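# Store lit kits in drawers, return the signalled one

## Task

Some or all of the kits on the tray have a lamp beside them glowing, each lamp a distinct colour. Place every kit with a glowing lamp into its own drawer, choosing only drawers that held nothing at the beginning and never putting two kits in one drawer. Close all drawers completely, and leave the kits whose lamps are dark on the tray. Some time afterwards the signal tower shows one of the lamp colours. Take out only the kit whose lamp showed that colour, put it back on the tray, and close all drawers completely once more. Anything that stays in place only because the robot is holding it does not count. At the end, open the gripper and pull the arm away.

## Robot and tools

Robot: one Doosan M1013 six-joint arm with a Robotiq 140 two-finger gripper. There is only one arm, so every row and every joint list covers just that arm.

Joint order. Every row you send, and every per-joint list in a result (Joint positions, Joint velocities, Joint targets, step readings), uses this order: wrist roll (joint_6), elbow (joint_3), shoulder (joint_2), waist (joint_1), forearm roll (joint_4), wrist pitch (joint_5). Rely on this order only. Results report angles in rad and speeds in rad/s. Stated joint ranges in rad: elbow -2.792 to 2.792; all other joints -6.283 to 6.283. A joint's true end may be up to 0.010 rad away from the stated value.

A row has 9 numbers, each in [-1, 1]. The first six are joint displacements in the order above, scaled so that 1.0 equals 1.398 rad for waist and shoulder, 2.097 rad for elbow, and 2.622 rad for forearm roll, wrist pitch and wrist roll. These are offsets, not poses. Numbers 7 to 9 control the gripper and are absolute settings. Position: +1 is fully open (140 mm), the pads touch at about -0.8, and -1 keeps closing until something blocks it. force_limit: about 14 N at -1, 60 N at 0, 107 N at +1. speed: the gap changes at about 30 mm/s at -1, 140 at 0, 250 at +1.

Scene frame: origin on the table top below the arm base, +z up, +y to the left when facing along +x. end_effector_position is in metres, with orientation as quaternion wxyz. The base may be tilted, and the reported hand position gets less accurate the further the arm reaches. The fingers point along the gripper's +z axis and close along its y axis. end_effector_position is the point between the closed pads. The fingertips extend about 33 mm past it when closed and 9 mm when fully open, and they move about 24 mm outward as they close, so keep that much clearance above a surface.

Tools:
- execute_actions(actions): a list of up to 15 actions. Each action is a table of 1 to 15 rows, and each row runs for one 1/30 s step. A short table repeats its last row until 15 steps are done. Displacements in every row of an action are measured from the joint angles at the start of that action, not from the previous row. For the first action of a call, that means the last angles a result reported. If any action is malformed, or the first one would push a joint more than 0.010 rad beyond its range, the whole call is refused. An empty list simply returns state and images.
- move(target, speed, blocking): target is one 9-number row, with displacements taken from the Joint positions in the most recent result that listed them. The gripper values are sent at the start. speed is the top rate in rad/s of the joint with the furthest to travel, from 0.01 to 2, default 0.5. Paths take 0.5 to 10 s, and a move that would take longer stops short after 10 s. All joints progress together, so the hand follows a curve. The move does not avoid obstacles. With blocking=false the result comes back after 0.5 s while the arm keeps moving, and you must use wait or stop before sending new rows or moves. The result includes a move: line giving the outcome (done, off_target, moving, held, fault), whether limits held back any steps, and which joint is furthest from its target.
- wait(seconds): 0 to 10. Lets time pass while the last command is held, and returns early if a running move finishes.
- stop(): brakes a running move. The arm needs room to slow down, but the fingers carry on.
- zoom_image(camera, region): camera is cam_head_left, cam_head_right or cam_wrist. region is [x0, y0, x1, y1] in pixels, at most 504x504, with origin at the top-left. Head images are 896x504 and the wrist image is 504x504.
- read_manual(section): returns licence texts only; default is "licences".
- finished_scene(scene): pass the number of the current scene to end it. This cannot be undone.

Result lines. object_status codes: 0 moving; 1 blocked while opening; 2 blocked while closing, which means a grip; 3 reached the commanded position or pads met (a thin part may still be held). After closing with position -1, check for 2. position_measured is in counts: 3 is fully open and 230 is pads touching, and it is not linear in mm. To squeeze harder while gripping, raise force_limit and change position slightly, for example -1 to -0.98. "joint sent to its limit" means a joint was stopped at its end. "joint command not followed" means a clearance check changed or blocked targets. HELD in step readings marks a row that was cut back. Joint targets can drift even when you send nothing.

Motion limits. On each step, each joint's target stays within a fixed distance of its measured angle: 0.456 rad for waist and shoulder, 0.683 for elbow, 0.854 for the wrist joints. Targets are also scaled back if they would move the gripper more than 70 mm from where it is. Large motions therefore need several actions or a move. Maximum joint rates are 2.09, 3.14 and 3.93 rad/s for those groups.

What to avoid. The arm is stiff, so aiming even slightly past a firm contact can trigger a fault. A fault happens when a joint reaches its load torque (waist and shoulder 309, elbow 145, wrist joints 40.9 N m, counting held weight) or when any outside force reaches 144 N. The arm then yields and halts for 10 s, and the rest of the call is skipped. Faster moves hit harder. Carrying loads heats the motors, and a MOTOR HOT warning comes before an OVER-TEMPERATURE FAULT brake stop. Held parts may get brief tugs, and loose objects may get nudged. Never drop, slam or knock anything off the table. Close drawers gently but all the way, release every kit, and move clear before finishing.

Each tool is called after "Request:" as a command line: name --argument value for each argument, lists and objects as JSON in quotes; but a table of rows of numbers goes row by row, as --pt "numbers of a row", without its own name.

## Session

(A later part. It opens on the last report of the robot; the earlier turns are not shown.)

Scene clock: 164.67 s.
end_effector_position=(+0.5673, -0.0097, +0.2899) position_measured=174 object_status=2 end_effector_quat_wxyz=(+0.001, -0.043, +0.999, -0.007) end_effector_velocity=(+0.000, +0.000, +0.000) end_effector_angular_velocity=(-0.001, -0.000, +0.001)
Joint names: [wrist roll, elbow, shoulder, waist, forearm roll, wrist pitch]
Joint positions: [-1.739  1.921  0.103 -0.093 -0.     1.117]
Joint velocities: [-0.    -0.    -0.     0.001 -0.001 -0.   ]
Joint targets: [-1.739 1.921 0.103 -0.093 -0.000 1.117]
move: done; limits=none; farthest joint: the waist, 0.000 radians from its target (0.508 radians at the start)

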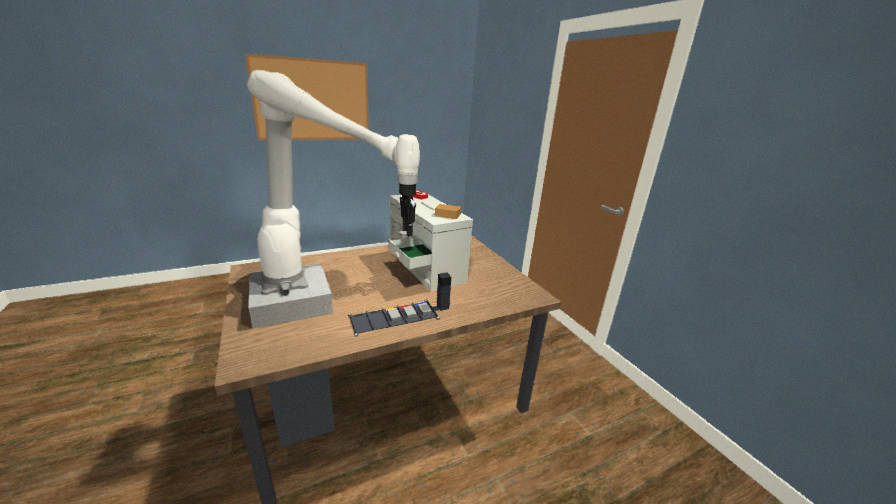

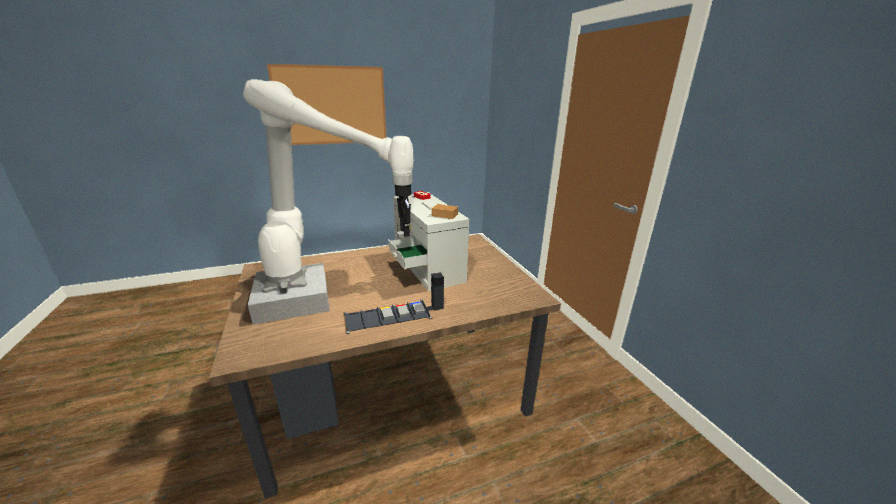

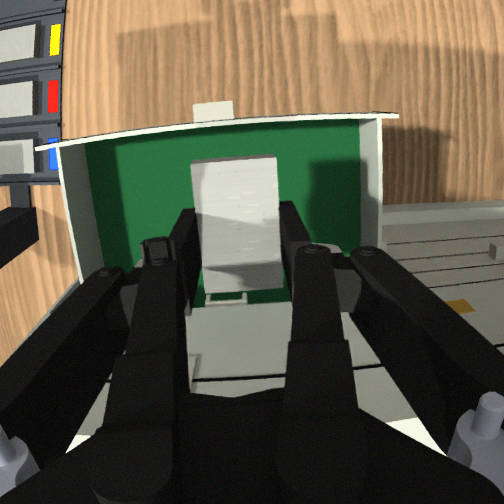

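Request:
move --target '[0,0.0511,0.0708,0,0,-0.0784,-1,0,0]' --speed 0.15

Request:
move --target '[0,0,0,0,0,0,-0.25,0,0]'

Request:
move --target '[0,-0.0511,-0.0708,0,0,0.0784,-0.25,0,0]' --speed 0.4

Request:
move --target '[0.25,0.1264,-0.188,0,0,0,-0.25,0,0]' --speed 1.0

Request:
move --target '[0.3976,0.2228,-0.1323,-0.2482,0.484,-0.2895,-0.25,0,0]' --speed 1.2

Request:
move --target '[-0.2326,-0.0055,0.1524,0.0508,0.233,-0.0122,-0.25,0,0]' --speed 0.7

Scene clock: 171.57 s.
end_effector_position=(+0.5672, -0.0113, +0.1829) position_measured=174 object_status=2 end_effector_quat_wxyz=(+0.001, -0.043, +0.999, -0.007) end_effector_velocity=(-0.000, +0.000, -0.000) end_effector_angular_velocity=(+0.000, -0.000, -0.003)
Joint names: [wrist roll, elbow, shoulder, waist, forearm roll, wrist pitch]
Joint positions: [-1.739  2.028  0.202 -0.093 -0.     0.911]
Joint velocities: [ 0.003  0.    -0.    -0.     0.001 -0.   ]
Joint targets: [-1.739 2.028 0.202 -0.093 -0.000 0.911]
move: done; limits=none; farthest joint: the waist, 0.000 radians from its target (0.000 radians at the start)

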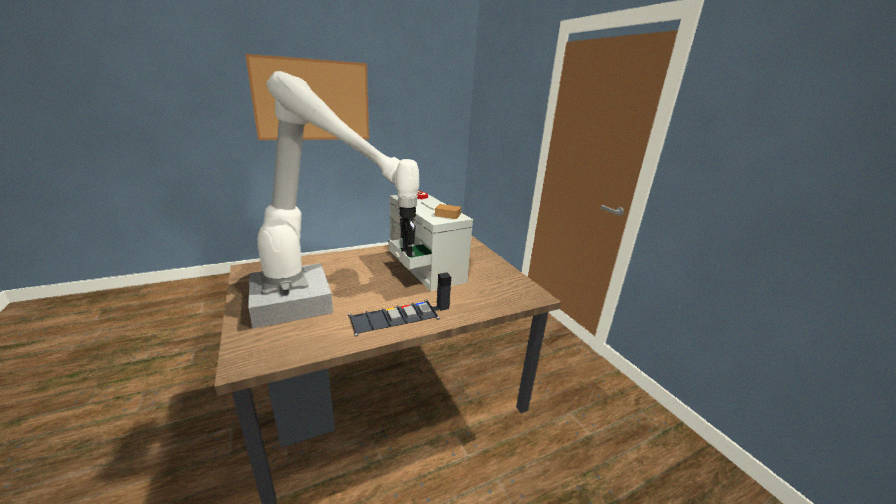

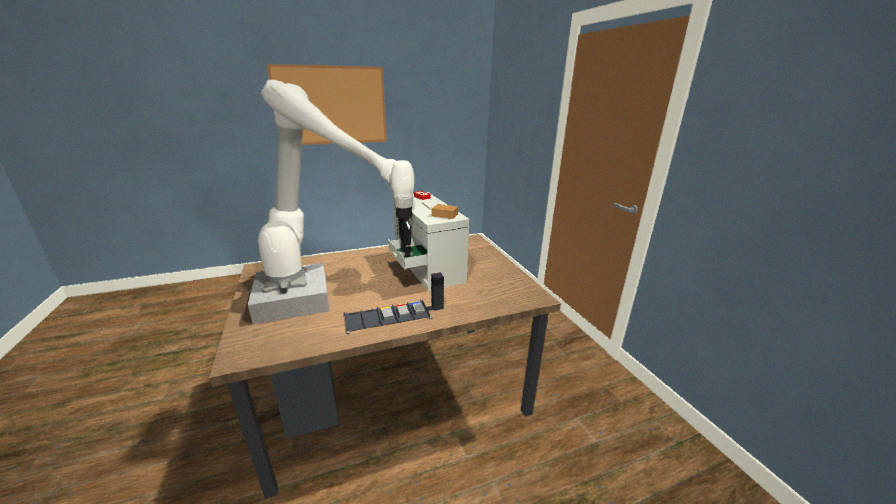

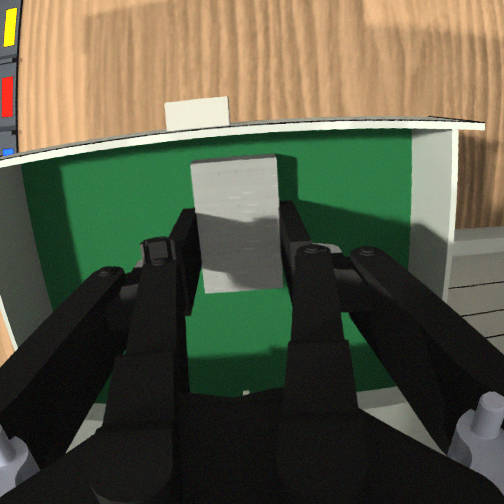

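Scene clock: 172.07 s.
end_effector_position=(+0.5672, -0.0113, +0.1829) position_measured=160 object_status=3 end_effector_quat_wxyz=(+0.001, -0.043, +0.999, -0.007) end_effector_velocity=(-0.000, +0.000, +0.000) end_effector_angular_velocity=(+0.000, +0.000, +0.001)
Joint names: [wrist roll, elbow, shoulder, waist, forearm roll, wrist pitch]
Joint positions: [-1.739  2.028  0.202 -0.093 -0.     0.911]
Joint velocities: [-0.001 -0.    -0.001 -0.     0.     0.001]
Joint targets: [-1.739 2.028 0.202 -0.093 -0.000 0.911]
move: done; limits=none; farthest joint: the waist, 0.000 radians from its target (0.000 radians at the start)

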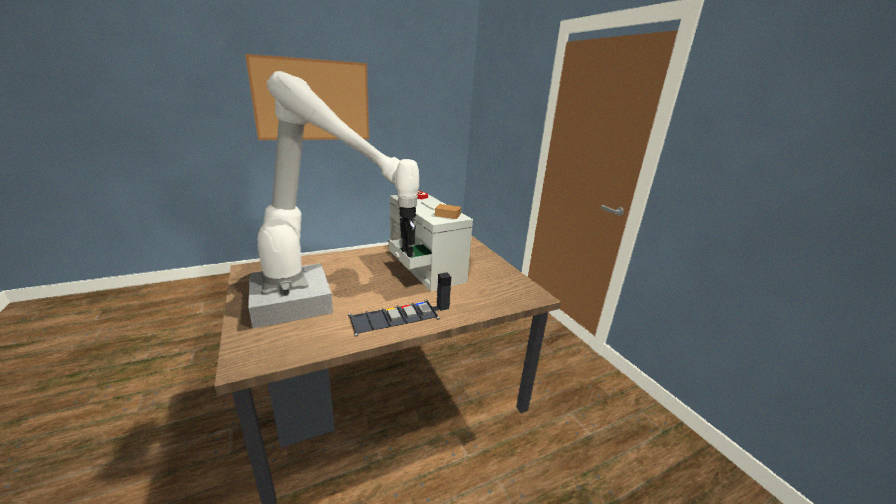

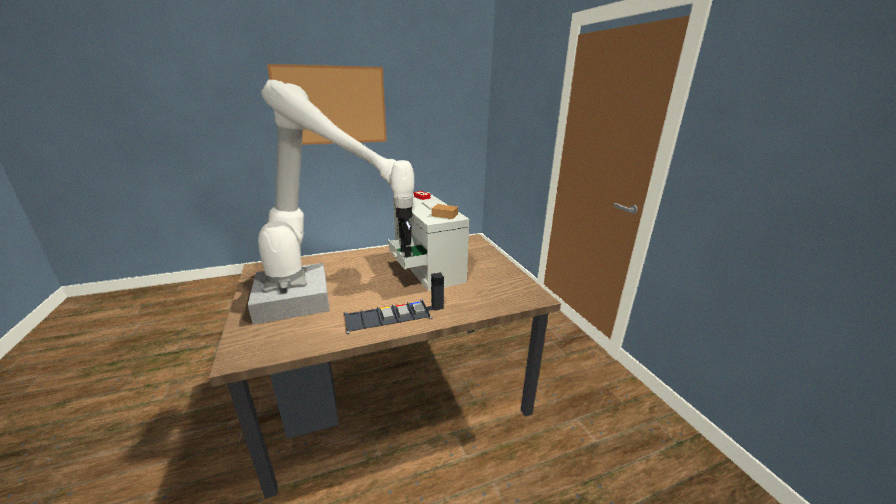

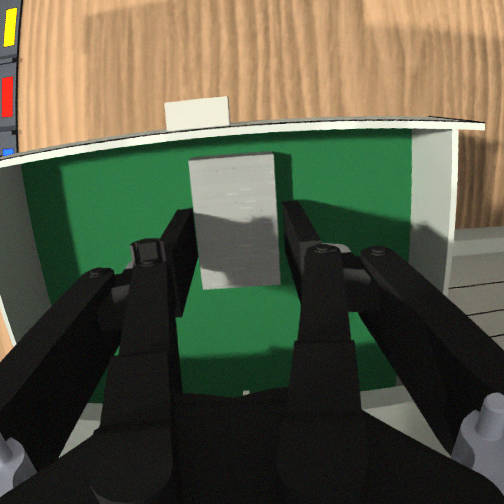

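Scene clock: 173.00 s.
end_effector_position=(+0.5673, -0.0097, +0.2899) position_measured=160 object_status=3 end_effector_quat_wxyz=(+0.001, -0.043, +0.999, -0.007) end_effector_velocity=(-0.000, -0.000, +0.001) end_effector_angular_velocity=(-0.001, +0.000, +0.001)
Joint names: [wrist roll, elbow, shoulder, waist, forearm roll, wrist pitch]
Joint positions: [-1.739  1.921  0.103 -0.093 -0.     1.117]
Joint velocities: [-0.    -0.    -0.001  0.    -0.001  0.001]
Joint targets: [-1.739 1.921 0.103 -0.093 -0.000 1.117]
move: done; limits=none; farthest joint: the waist, 0.000 radians from its target (0.000 radians at the start)

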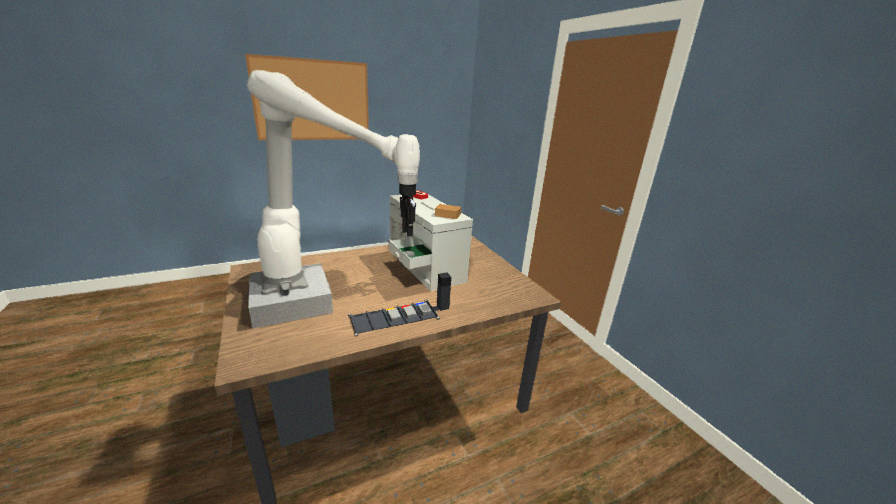

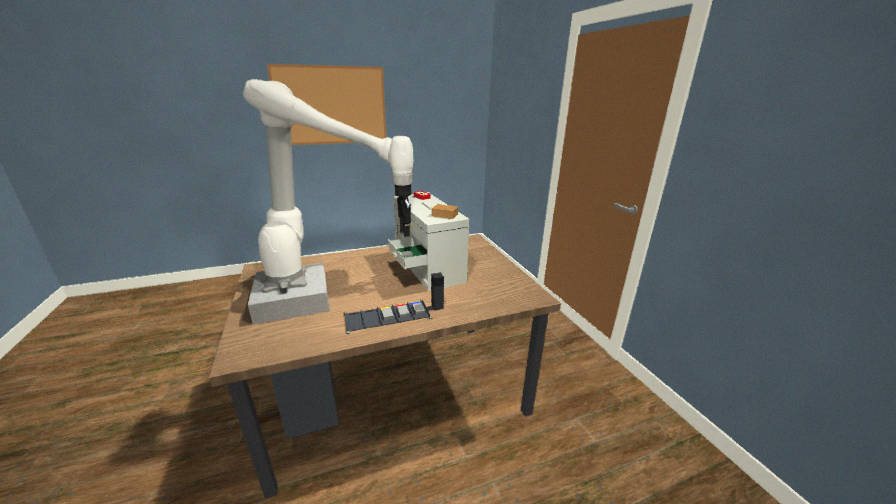

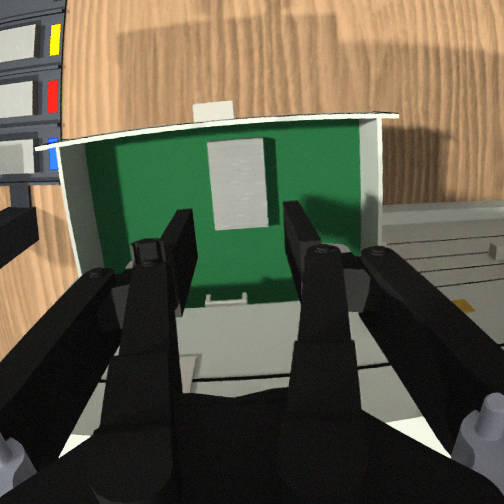

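Scene clock: 174.20 s.
end_effector_position=(+0.4042, +0.0037, +0.2836) position_measured=160 object_status=3 end_effector_quat_wxyz=(+0.002, +0.281, +0.960, -0.007) end_effector_velocity=(-0.000, -0.000, +0.000) end_effector_angular_velocity=(-0.001, -0.001, +0.001)
Joint names: [wrist roll, elbow, shoulder, waist, forearm roll, wrist pitch]
Joint positions: [-1.084  2.186 -0.16  -0.093 -0.     1.117]
Joint velocities: [-0.     0.    -0.001  0.    -0.001 -0.   ]
Joint targets: [-1.084 2.186 -0.160 -0.093 -0.000 1.117]
move: done; limits=none; farthest joint: the wrist roll, 0.001 radians from its target (0.656 radians at the start)

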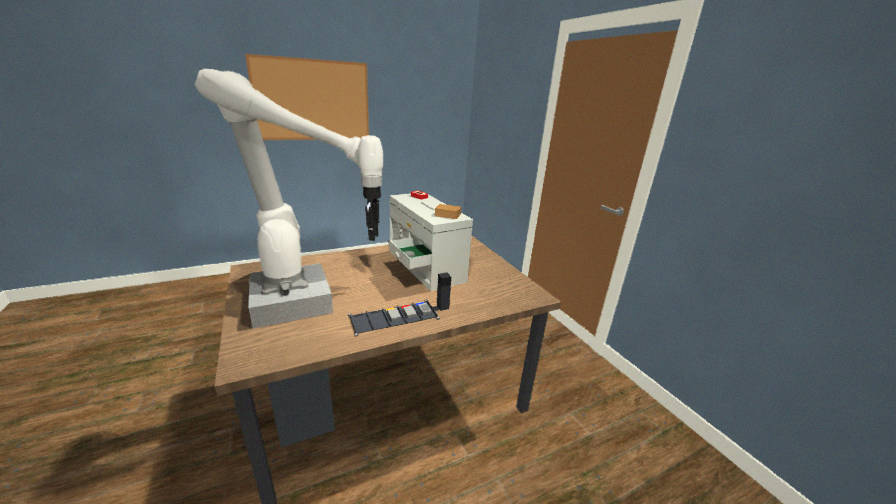

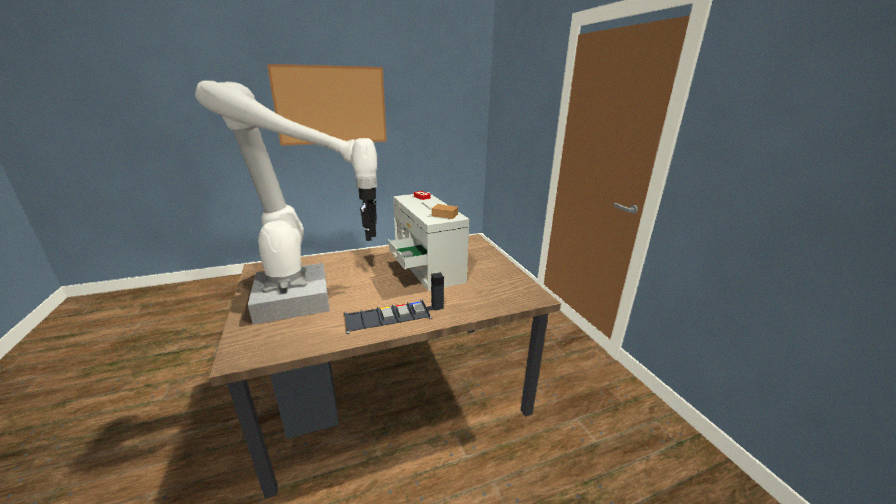

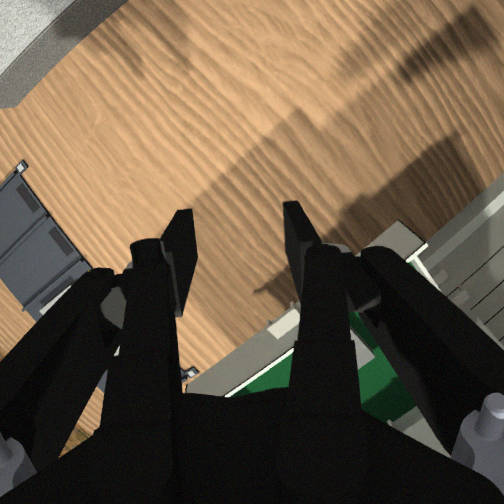

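Scene clock: 175.83 s.
end_effector_position=(+0.4345, -0.0371, +0.2230) position_measured=160 object_status=3 end_effector_quat_wxyz=(-0.005, +0.923, +0.032, +0.383) end_effector_velocity=(-0.000, -0.000, -0.000) end_effector_angular_velocity=(+0.000, -0.000, -0.001)
Joint names: [wrist roll, elbow, shoulder, waist, forearm roll, wrist pitch]
Joint positions: [-0.042  2.653 -0.345 -0.44   1.269  0.358]
Joint velocities: [ 0.     0.    -0.    -0.     0.001 -0.001]
Joint targets: [-0.042 2.653 -0.345 -0.440 1.269 0.358]
move: done; limits=none; farthest joint: the waist, 0.000 radians from its target (0.347 radians at the start)

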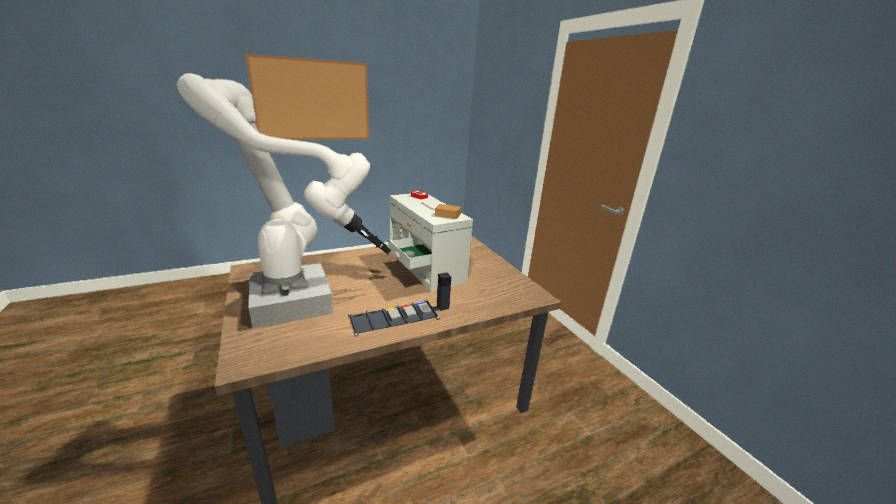

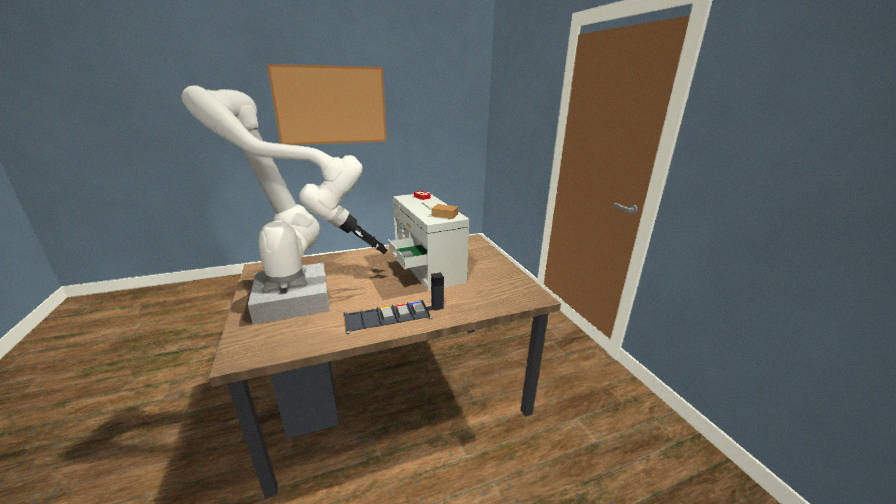

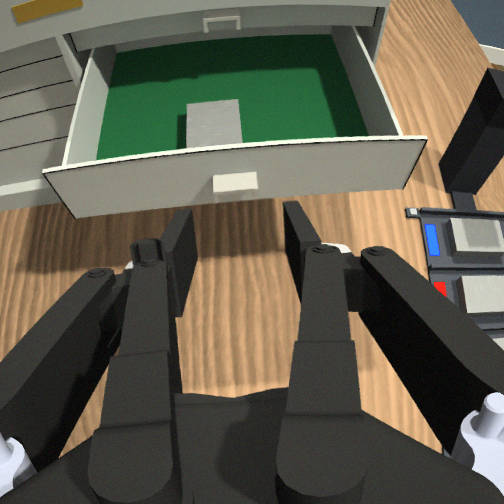

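Scene clock: 177.20 s.
end_effector_position=(+0.4792, -0.0333, +0.1789) position_measured=160 object_status=3 end_effector_quat_wxyz=(-0.010, +0.923, +0.044, +0.383) end_effector_velocity=(-0.000, +0.000, -0.000) end_effector_angular_velocity=(-0.002, +0.001, +0.002)
Joint names: [wrist roll, elbow, shoulder, waist, forearm roll, wrist pitch]
Joint positions: [-0.652  2.641 -0.132 -0.369  1.879  0.326]
Joint velocities: [-0.002 -0.     0.001  0.    -0.001 -0.   ]
Joint targets: [-0.652 2.641 -0.132 -0.369 1.879 0.326]
move: done; limits=none; farthest joint: the waist, 0.000 radians from its target (0.071 radians at the start)

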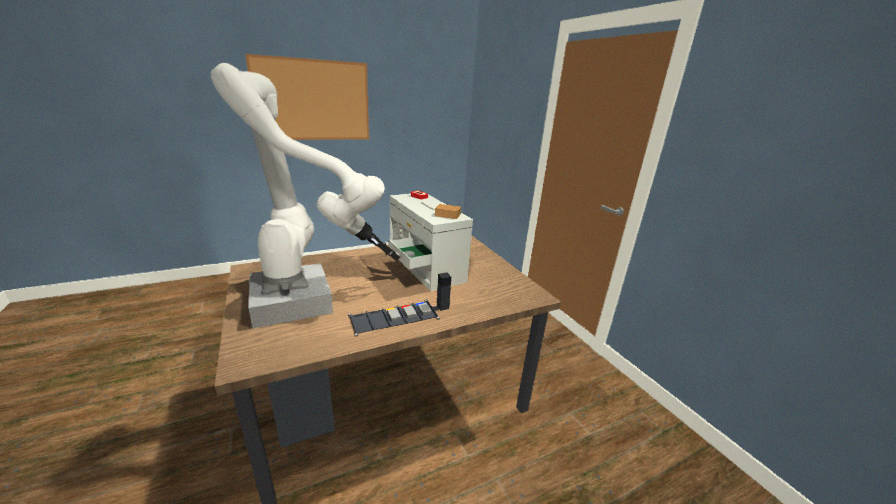

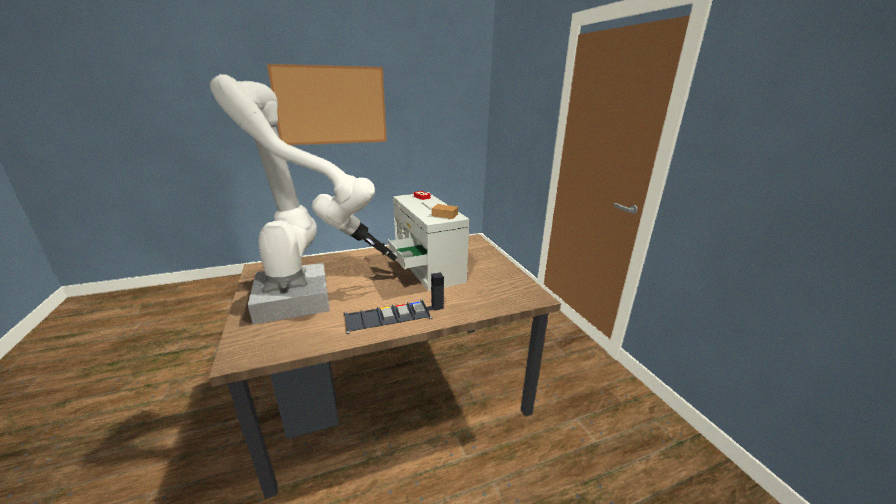

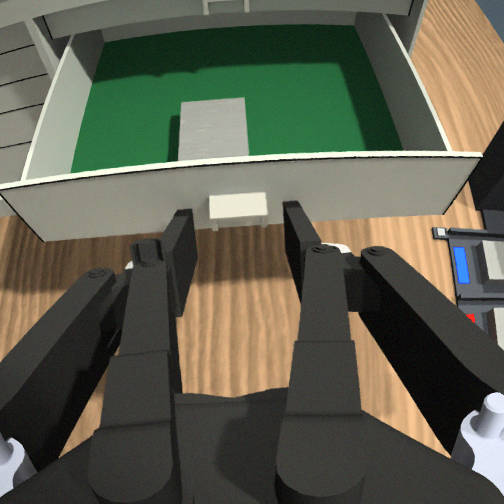

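Magenta is in R2 (white is in R1). Closing R2.

Request:
move --target '[0,0,0,0,0,0,-1,0,0]'

Request:
move --target '[-0.0331,-0.0304,0.0554,0.0459,0.0513,-0.0114,-1,0,0]' --speed 0.25

Request:
move --target '[-0.0212,-0.032,0.0499,0.0347,0.0355,-0.009,-1,0,0]' --speed 0.2

Request:
move --target '[-0.0104,-0.0338,0.0466,0.0274,0.0218,-0.0083,-1,0,0]' --speed 0.1

Request:
move --target '[0,0,0,0,0,0,-0.25,0,0]'

Scene clock: 181.13 s.
end_effector_position=(+0.4792, -0.0333, +0.1789) position_measured=193 object_status=2 end_effector_quat_wxyz=(-0.010, +0.923, +0.044, +0.383) end_effector_velocity=(-0.000, -0.000, -0.000) end_effector_angular_velocity=(+0.001, +0.001, -0.001)
Joint names: [wrist roll, elbow, shoulder, waist, forearm roll, wrist pitch]
Joint positions: [-0.652  2.641 -0.132 -0.369  1.879  0.326]
Joint velocities: [-0.     0.     0.001  0.     0.001 -0.001]
Joint targets: [-0.652 2.641 -0.132 -0.369 1.879 0.326]
move: done; limits=none; farthest joint: the waist, 0.000 radians from its target (0.000 radians at the start)

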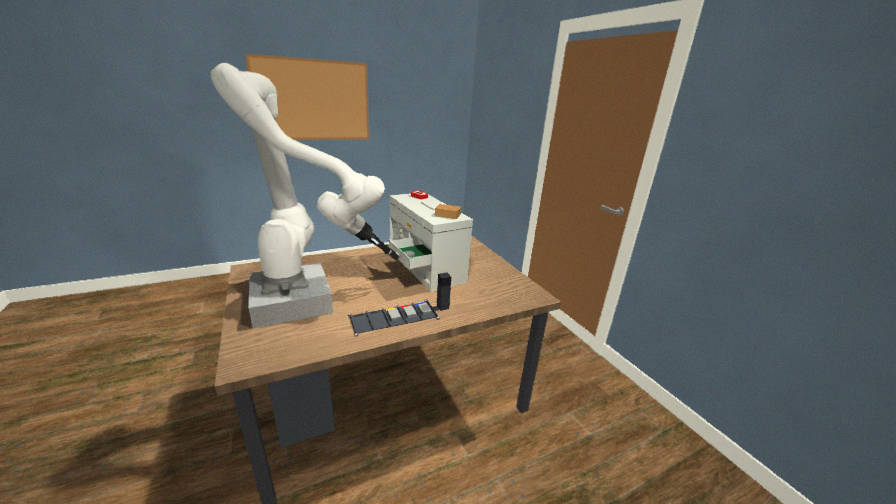

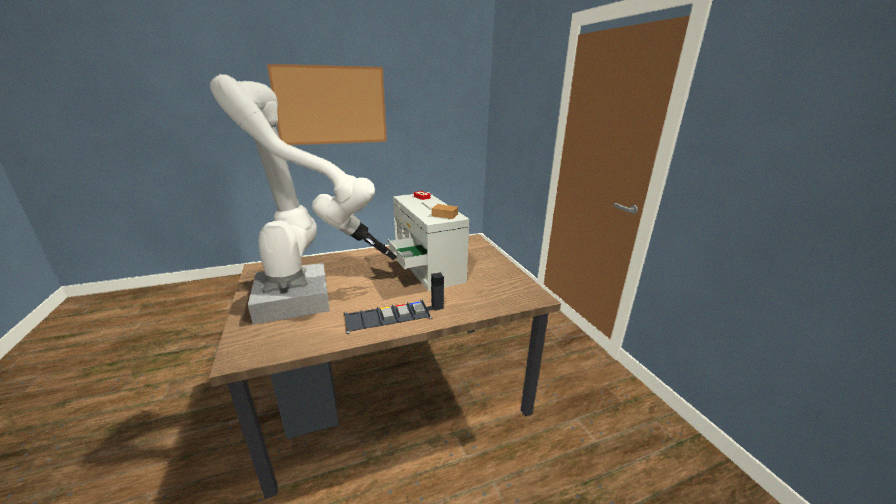

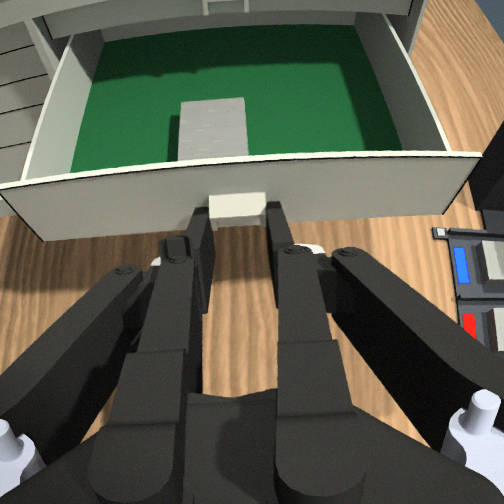

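Scene clock: 182.03 s.
end_effector_position=(+0.5220, -0.0296, +0.1790) position_measured=193 object_status=2 end_effector_quat_wxyz=(-0.010, +0.923, +0.044, +0.383) end_effector_velocity=(+0.000, +0.000, +0.000) end_effector_angular_velocity=(-0.003, +0.000, +0.002)
Joint names: [wrist roll, elbow, shoulder, waist, forearm roll, wrist pitch]
Joint positions: [-0.738  2.578 -0.054 -0.305  2.014  0.296]
Joint velocities: [-0.003 -0.    -0.     0.001 -0.    -0.001]
Joint targets: [-0.738 2.578 -0.054 -0.304 2.014 0.296]
move: done; limits=none; farthest joint: the waist, 0.000 radians from its target (0.064 radians at the start)

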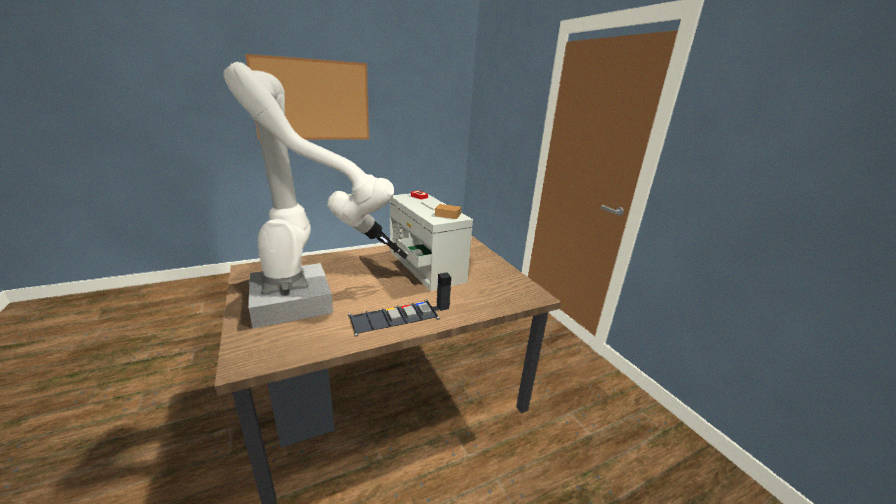

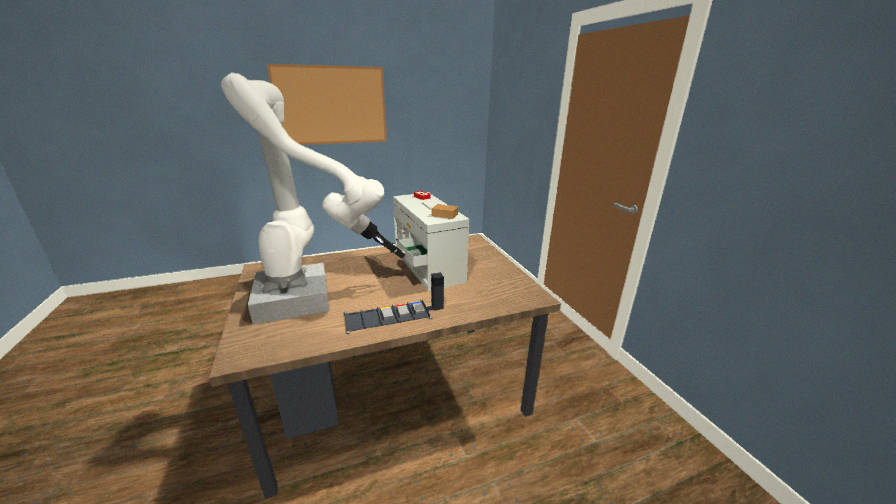

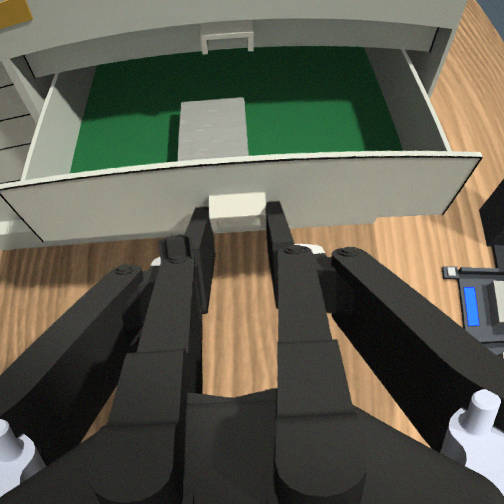

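Scene clock: 182.87 s.
end_effector_position=(+0.5649, -0.0259, +0.1790) position_measured=193 object_status=2 end_effector_quat_wxyz=(-0.010, +0.923, +0.044, +0.383) end_effector_velocity=(+0.000, -0.000, -0.000) end_effector_angular_velocity=(-0.000, +0.001, -0.000)
Joint names: [wrist roll, elbow, shoulder, waist, forearm roll, wrist pitch]
Joint positions: [-0.794  2.511  0.015 -0.256  2.107  0.273]
Joint velocities: [ 0.001 -0.     0.001  0.    -0.001 -0.   ]
Joint targets: [-0.794 2.511 0.015 -0.256 2.107 0.273]
move: done; limits=none; farthest joint: the waist, 0.000 radians from its target (0.048 radians at the start)

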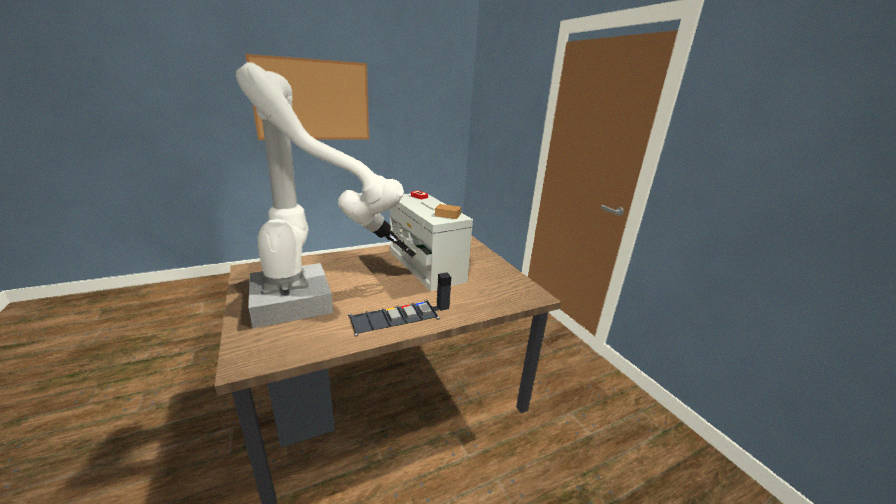

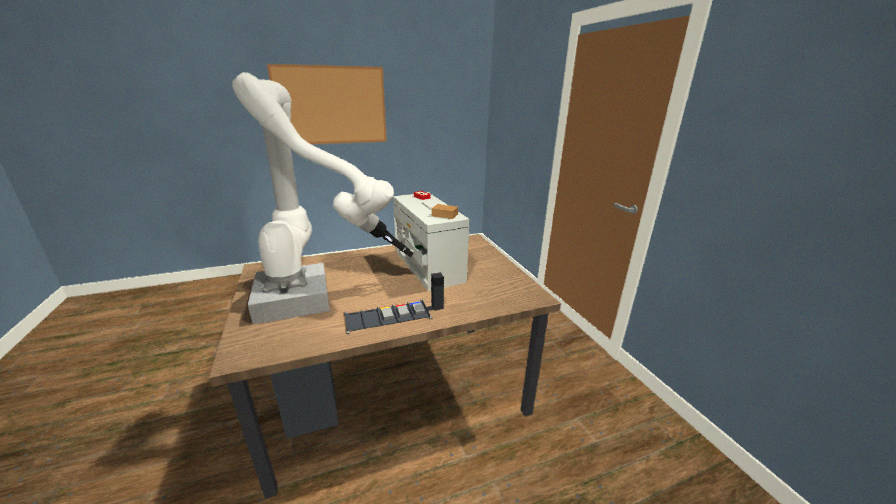

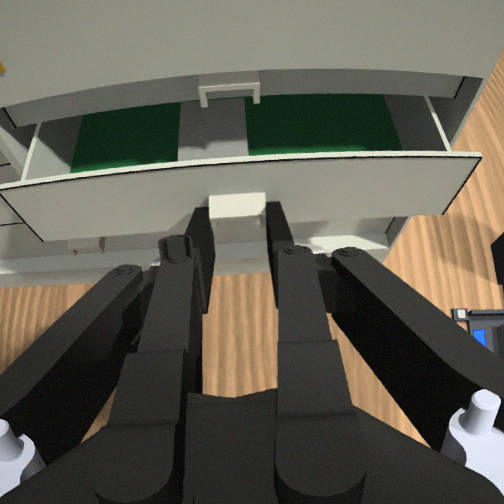

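Scene clock: 183.87 s.
end_effector_position=(+0.6085, -0.0220, +0.1790) position_measured=193 object_status=2 end_effector_quat_wxyz=(-0.010, +0.923, +0.044, +0.383) end_effector_velocity=(+0.001, +0.000, -0.000) end_effector_angular_velocity=(+0.001, +0.000, -0.001)
Joint names: [wrist roll, elbow, shoulder, waist, forearm roll, wrist pitch]
Joint positions: [-0.821  2.44   0.08  -0.218  2.164  0.251]
Joint velocities: [-0.001 -0.001  0.002  0.001  0.002 -0.   ]
Joint targets: [-0.821 2.440 0.081 -0.218 2.164 0.251]
move: done; limits=none; farthest joint: the waist, 0.000 radians from its target (0.038 radians at the start)

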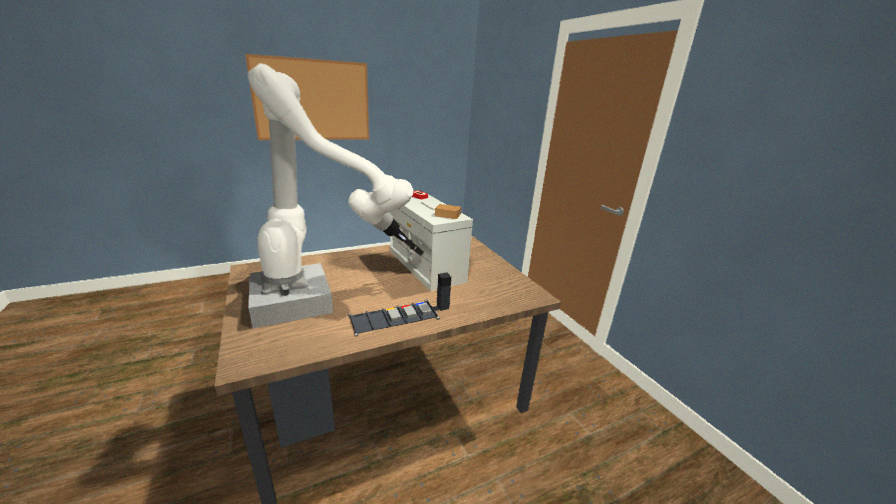

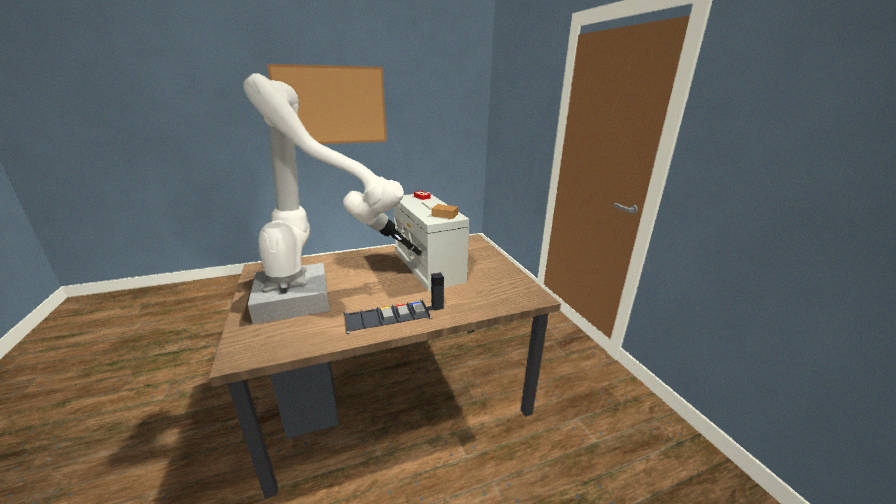

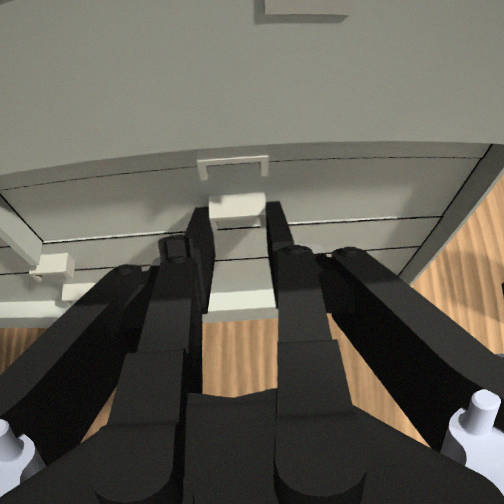

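Scene clock: 184.37 s.
end_effector_position=(+0.6085, -0.0220, +0.1790) position_measured=160 object_status=3 end_effector_quat_wxyz=(-0.010, +0.923, +0.044, +0.383) end_effector_velocity=(-0.000, -0.000, -0.000) end_effector_angular_velocity=(-0.001, +0.000, +0.001)
Joint names: [wrist roll, elbow, shoulder, waist, forearm roll, wrist pitch]
Joint positions: [-0.821  2.44   0.08  -0.218  2.164  0.251]
Joint velocities: [-0.001  0.     0.     0.    -0.    -0.   ]
Joint targets: [-0.821 2.440 0.080 -0.218 2.164 0.251]
move: done; limits=none; farthest joint: the waist, 0.000 radians from its target (0.000 radians at the start)

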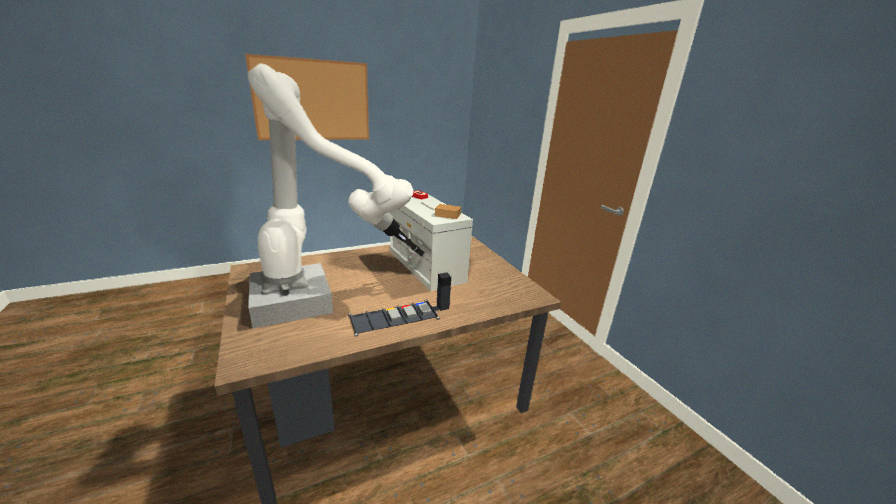

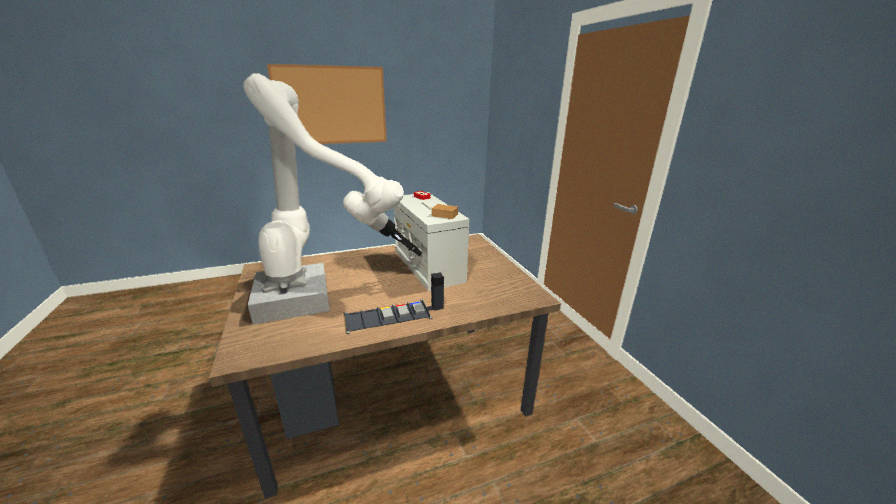

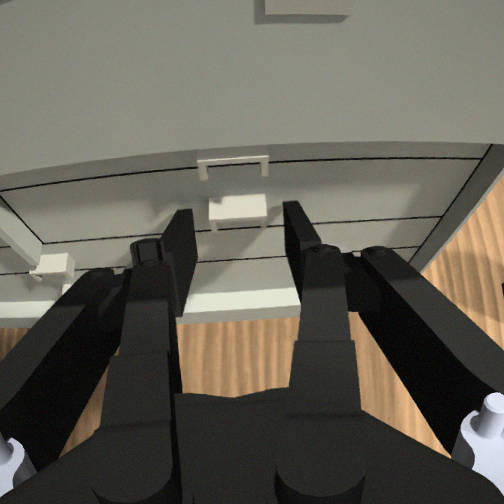

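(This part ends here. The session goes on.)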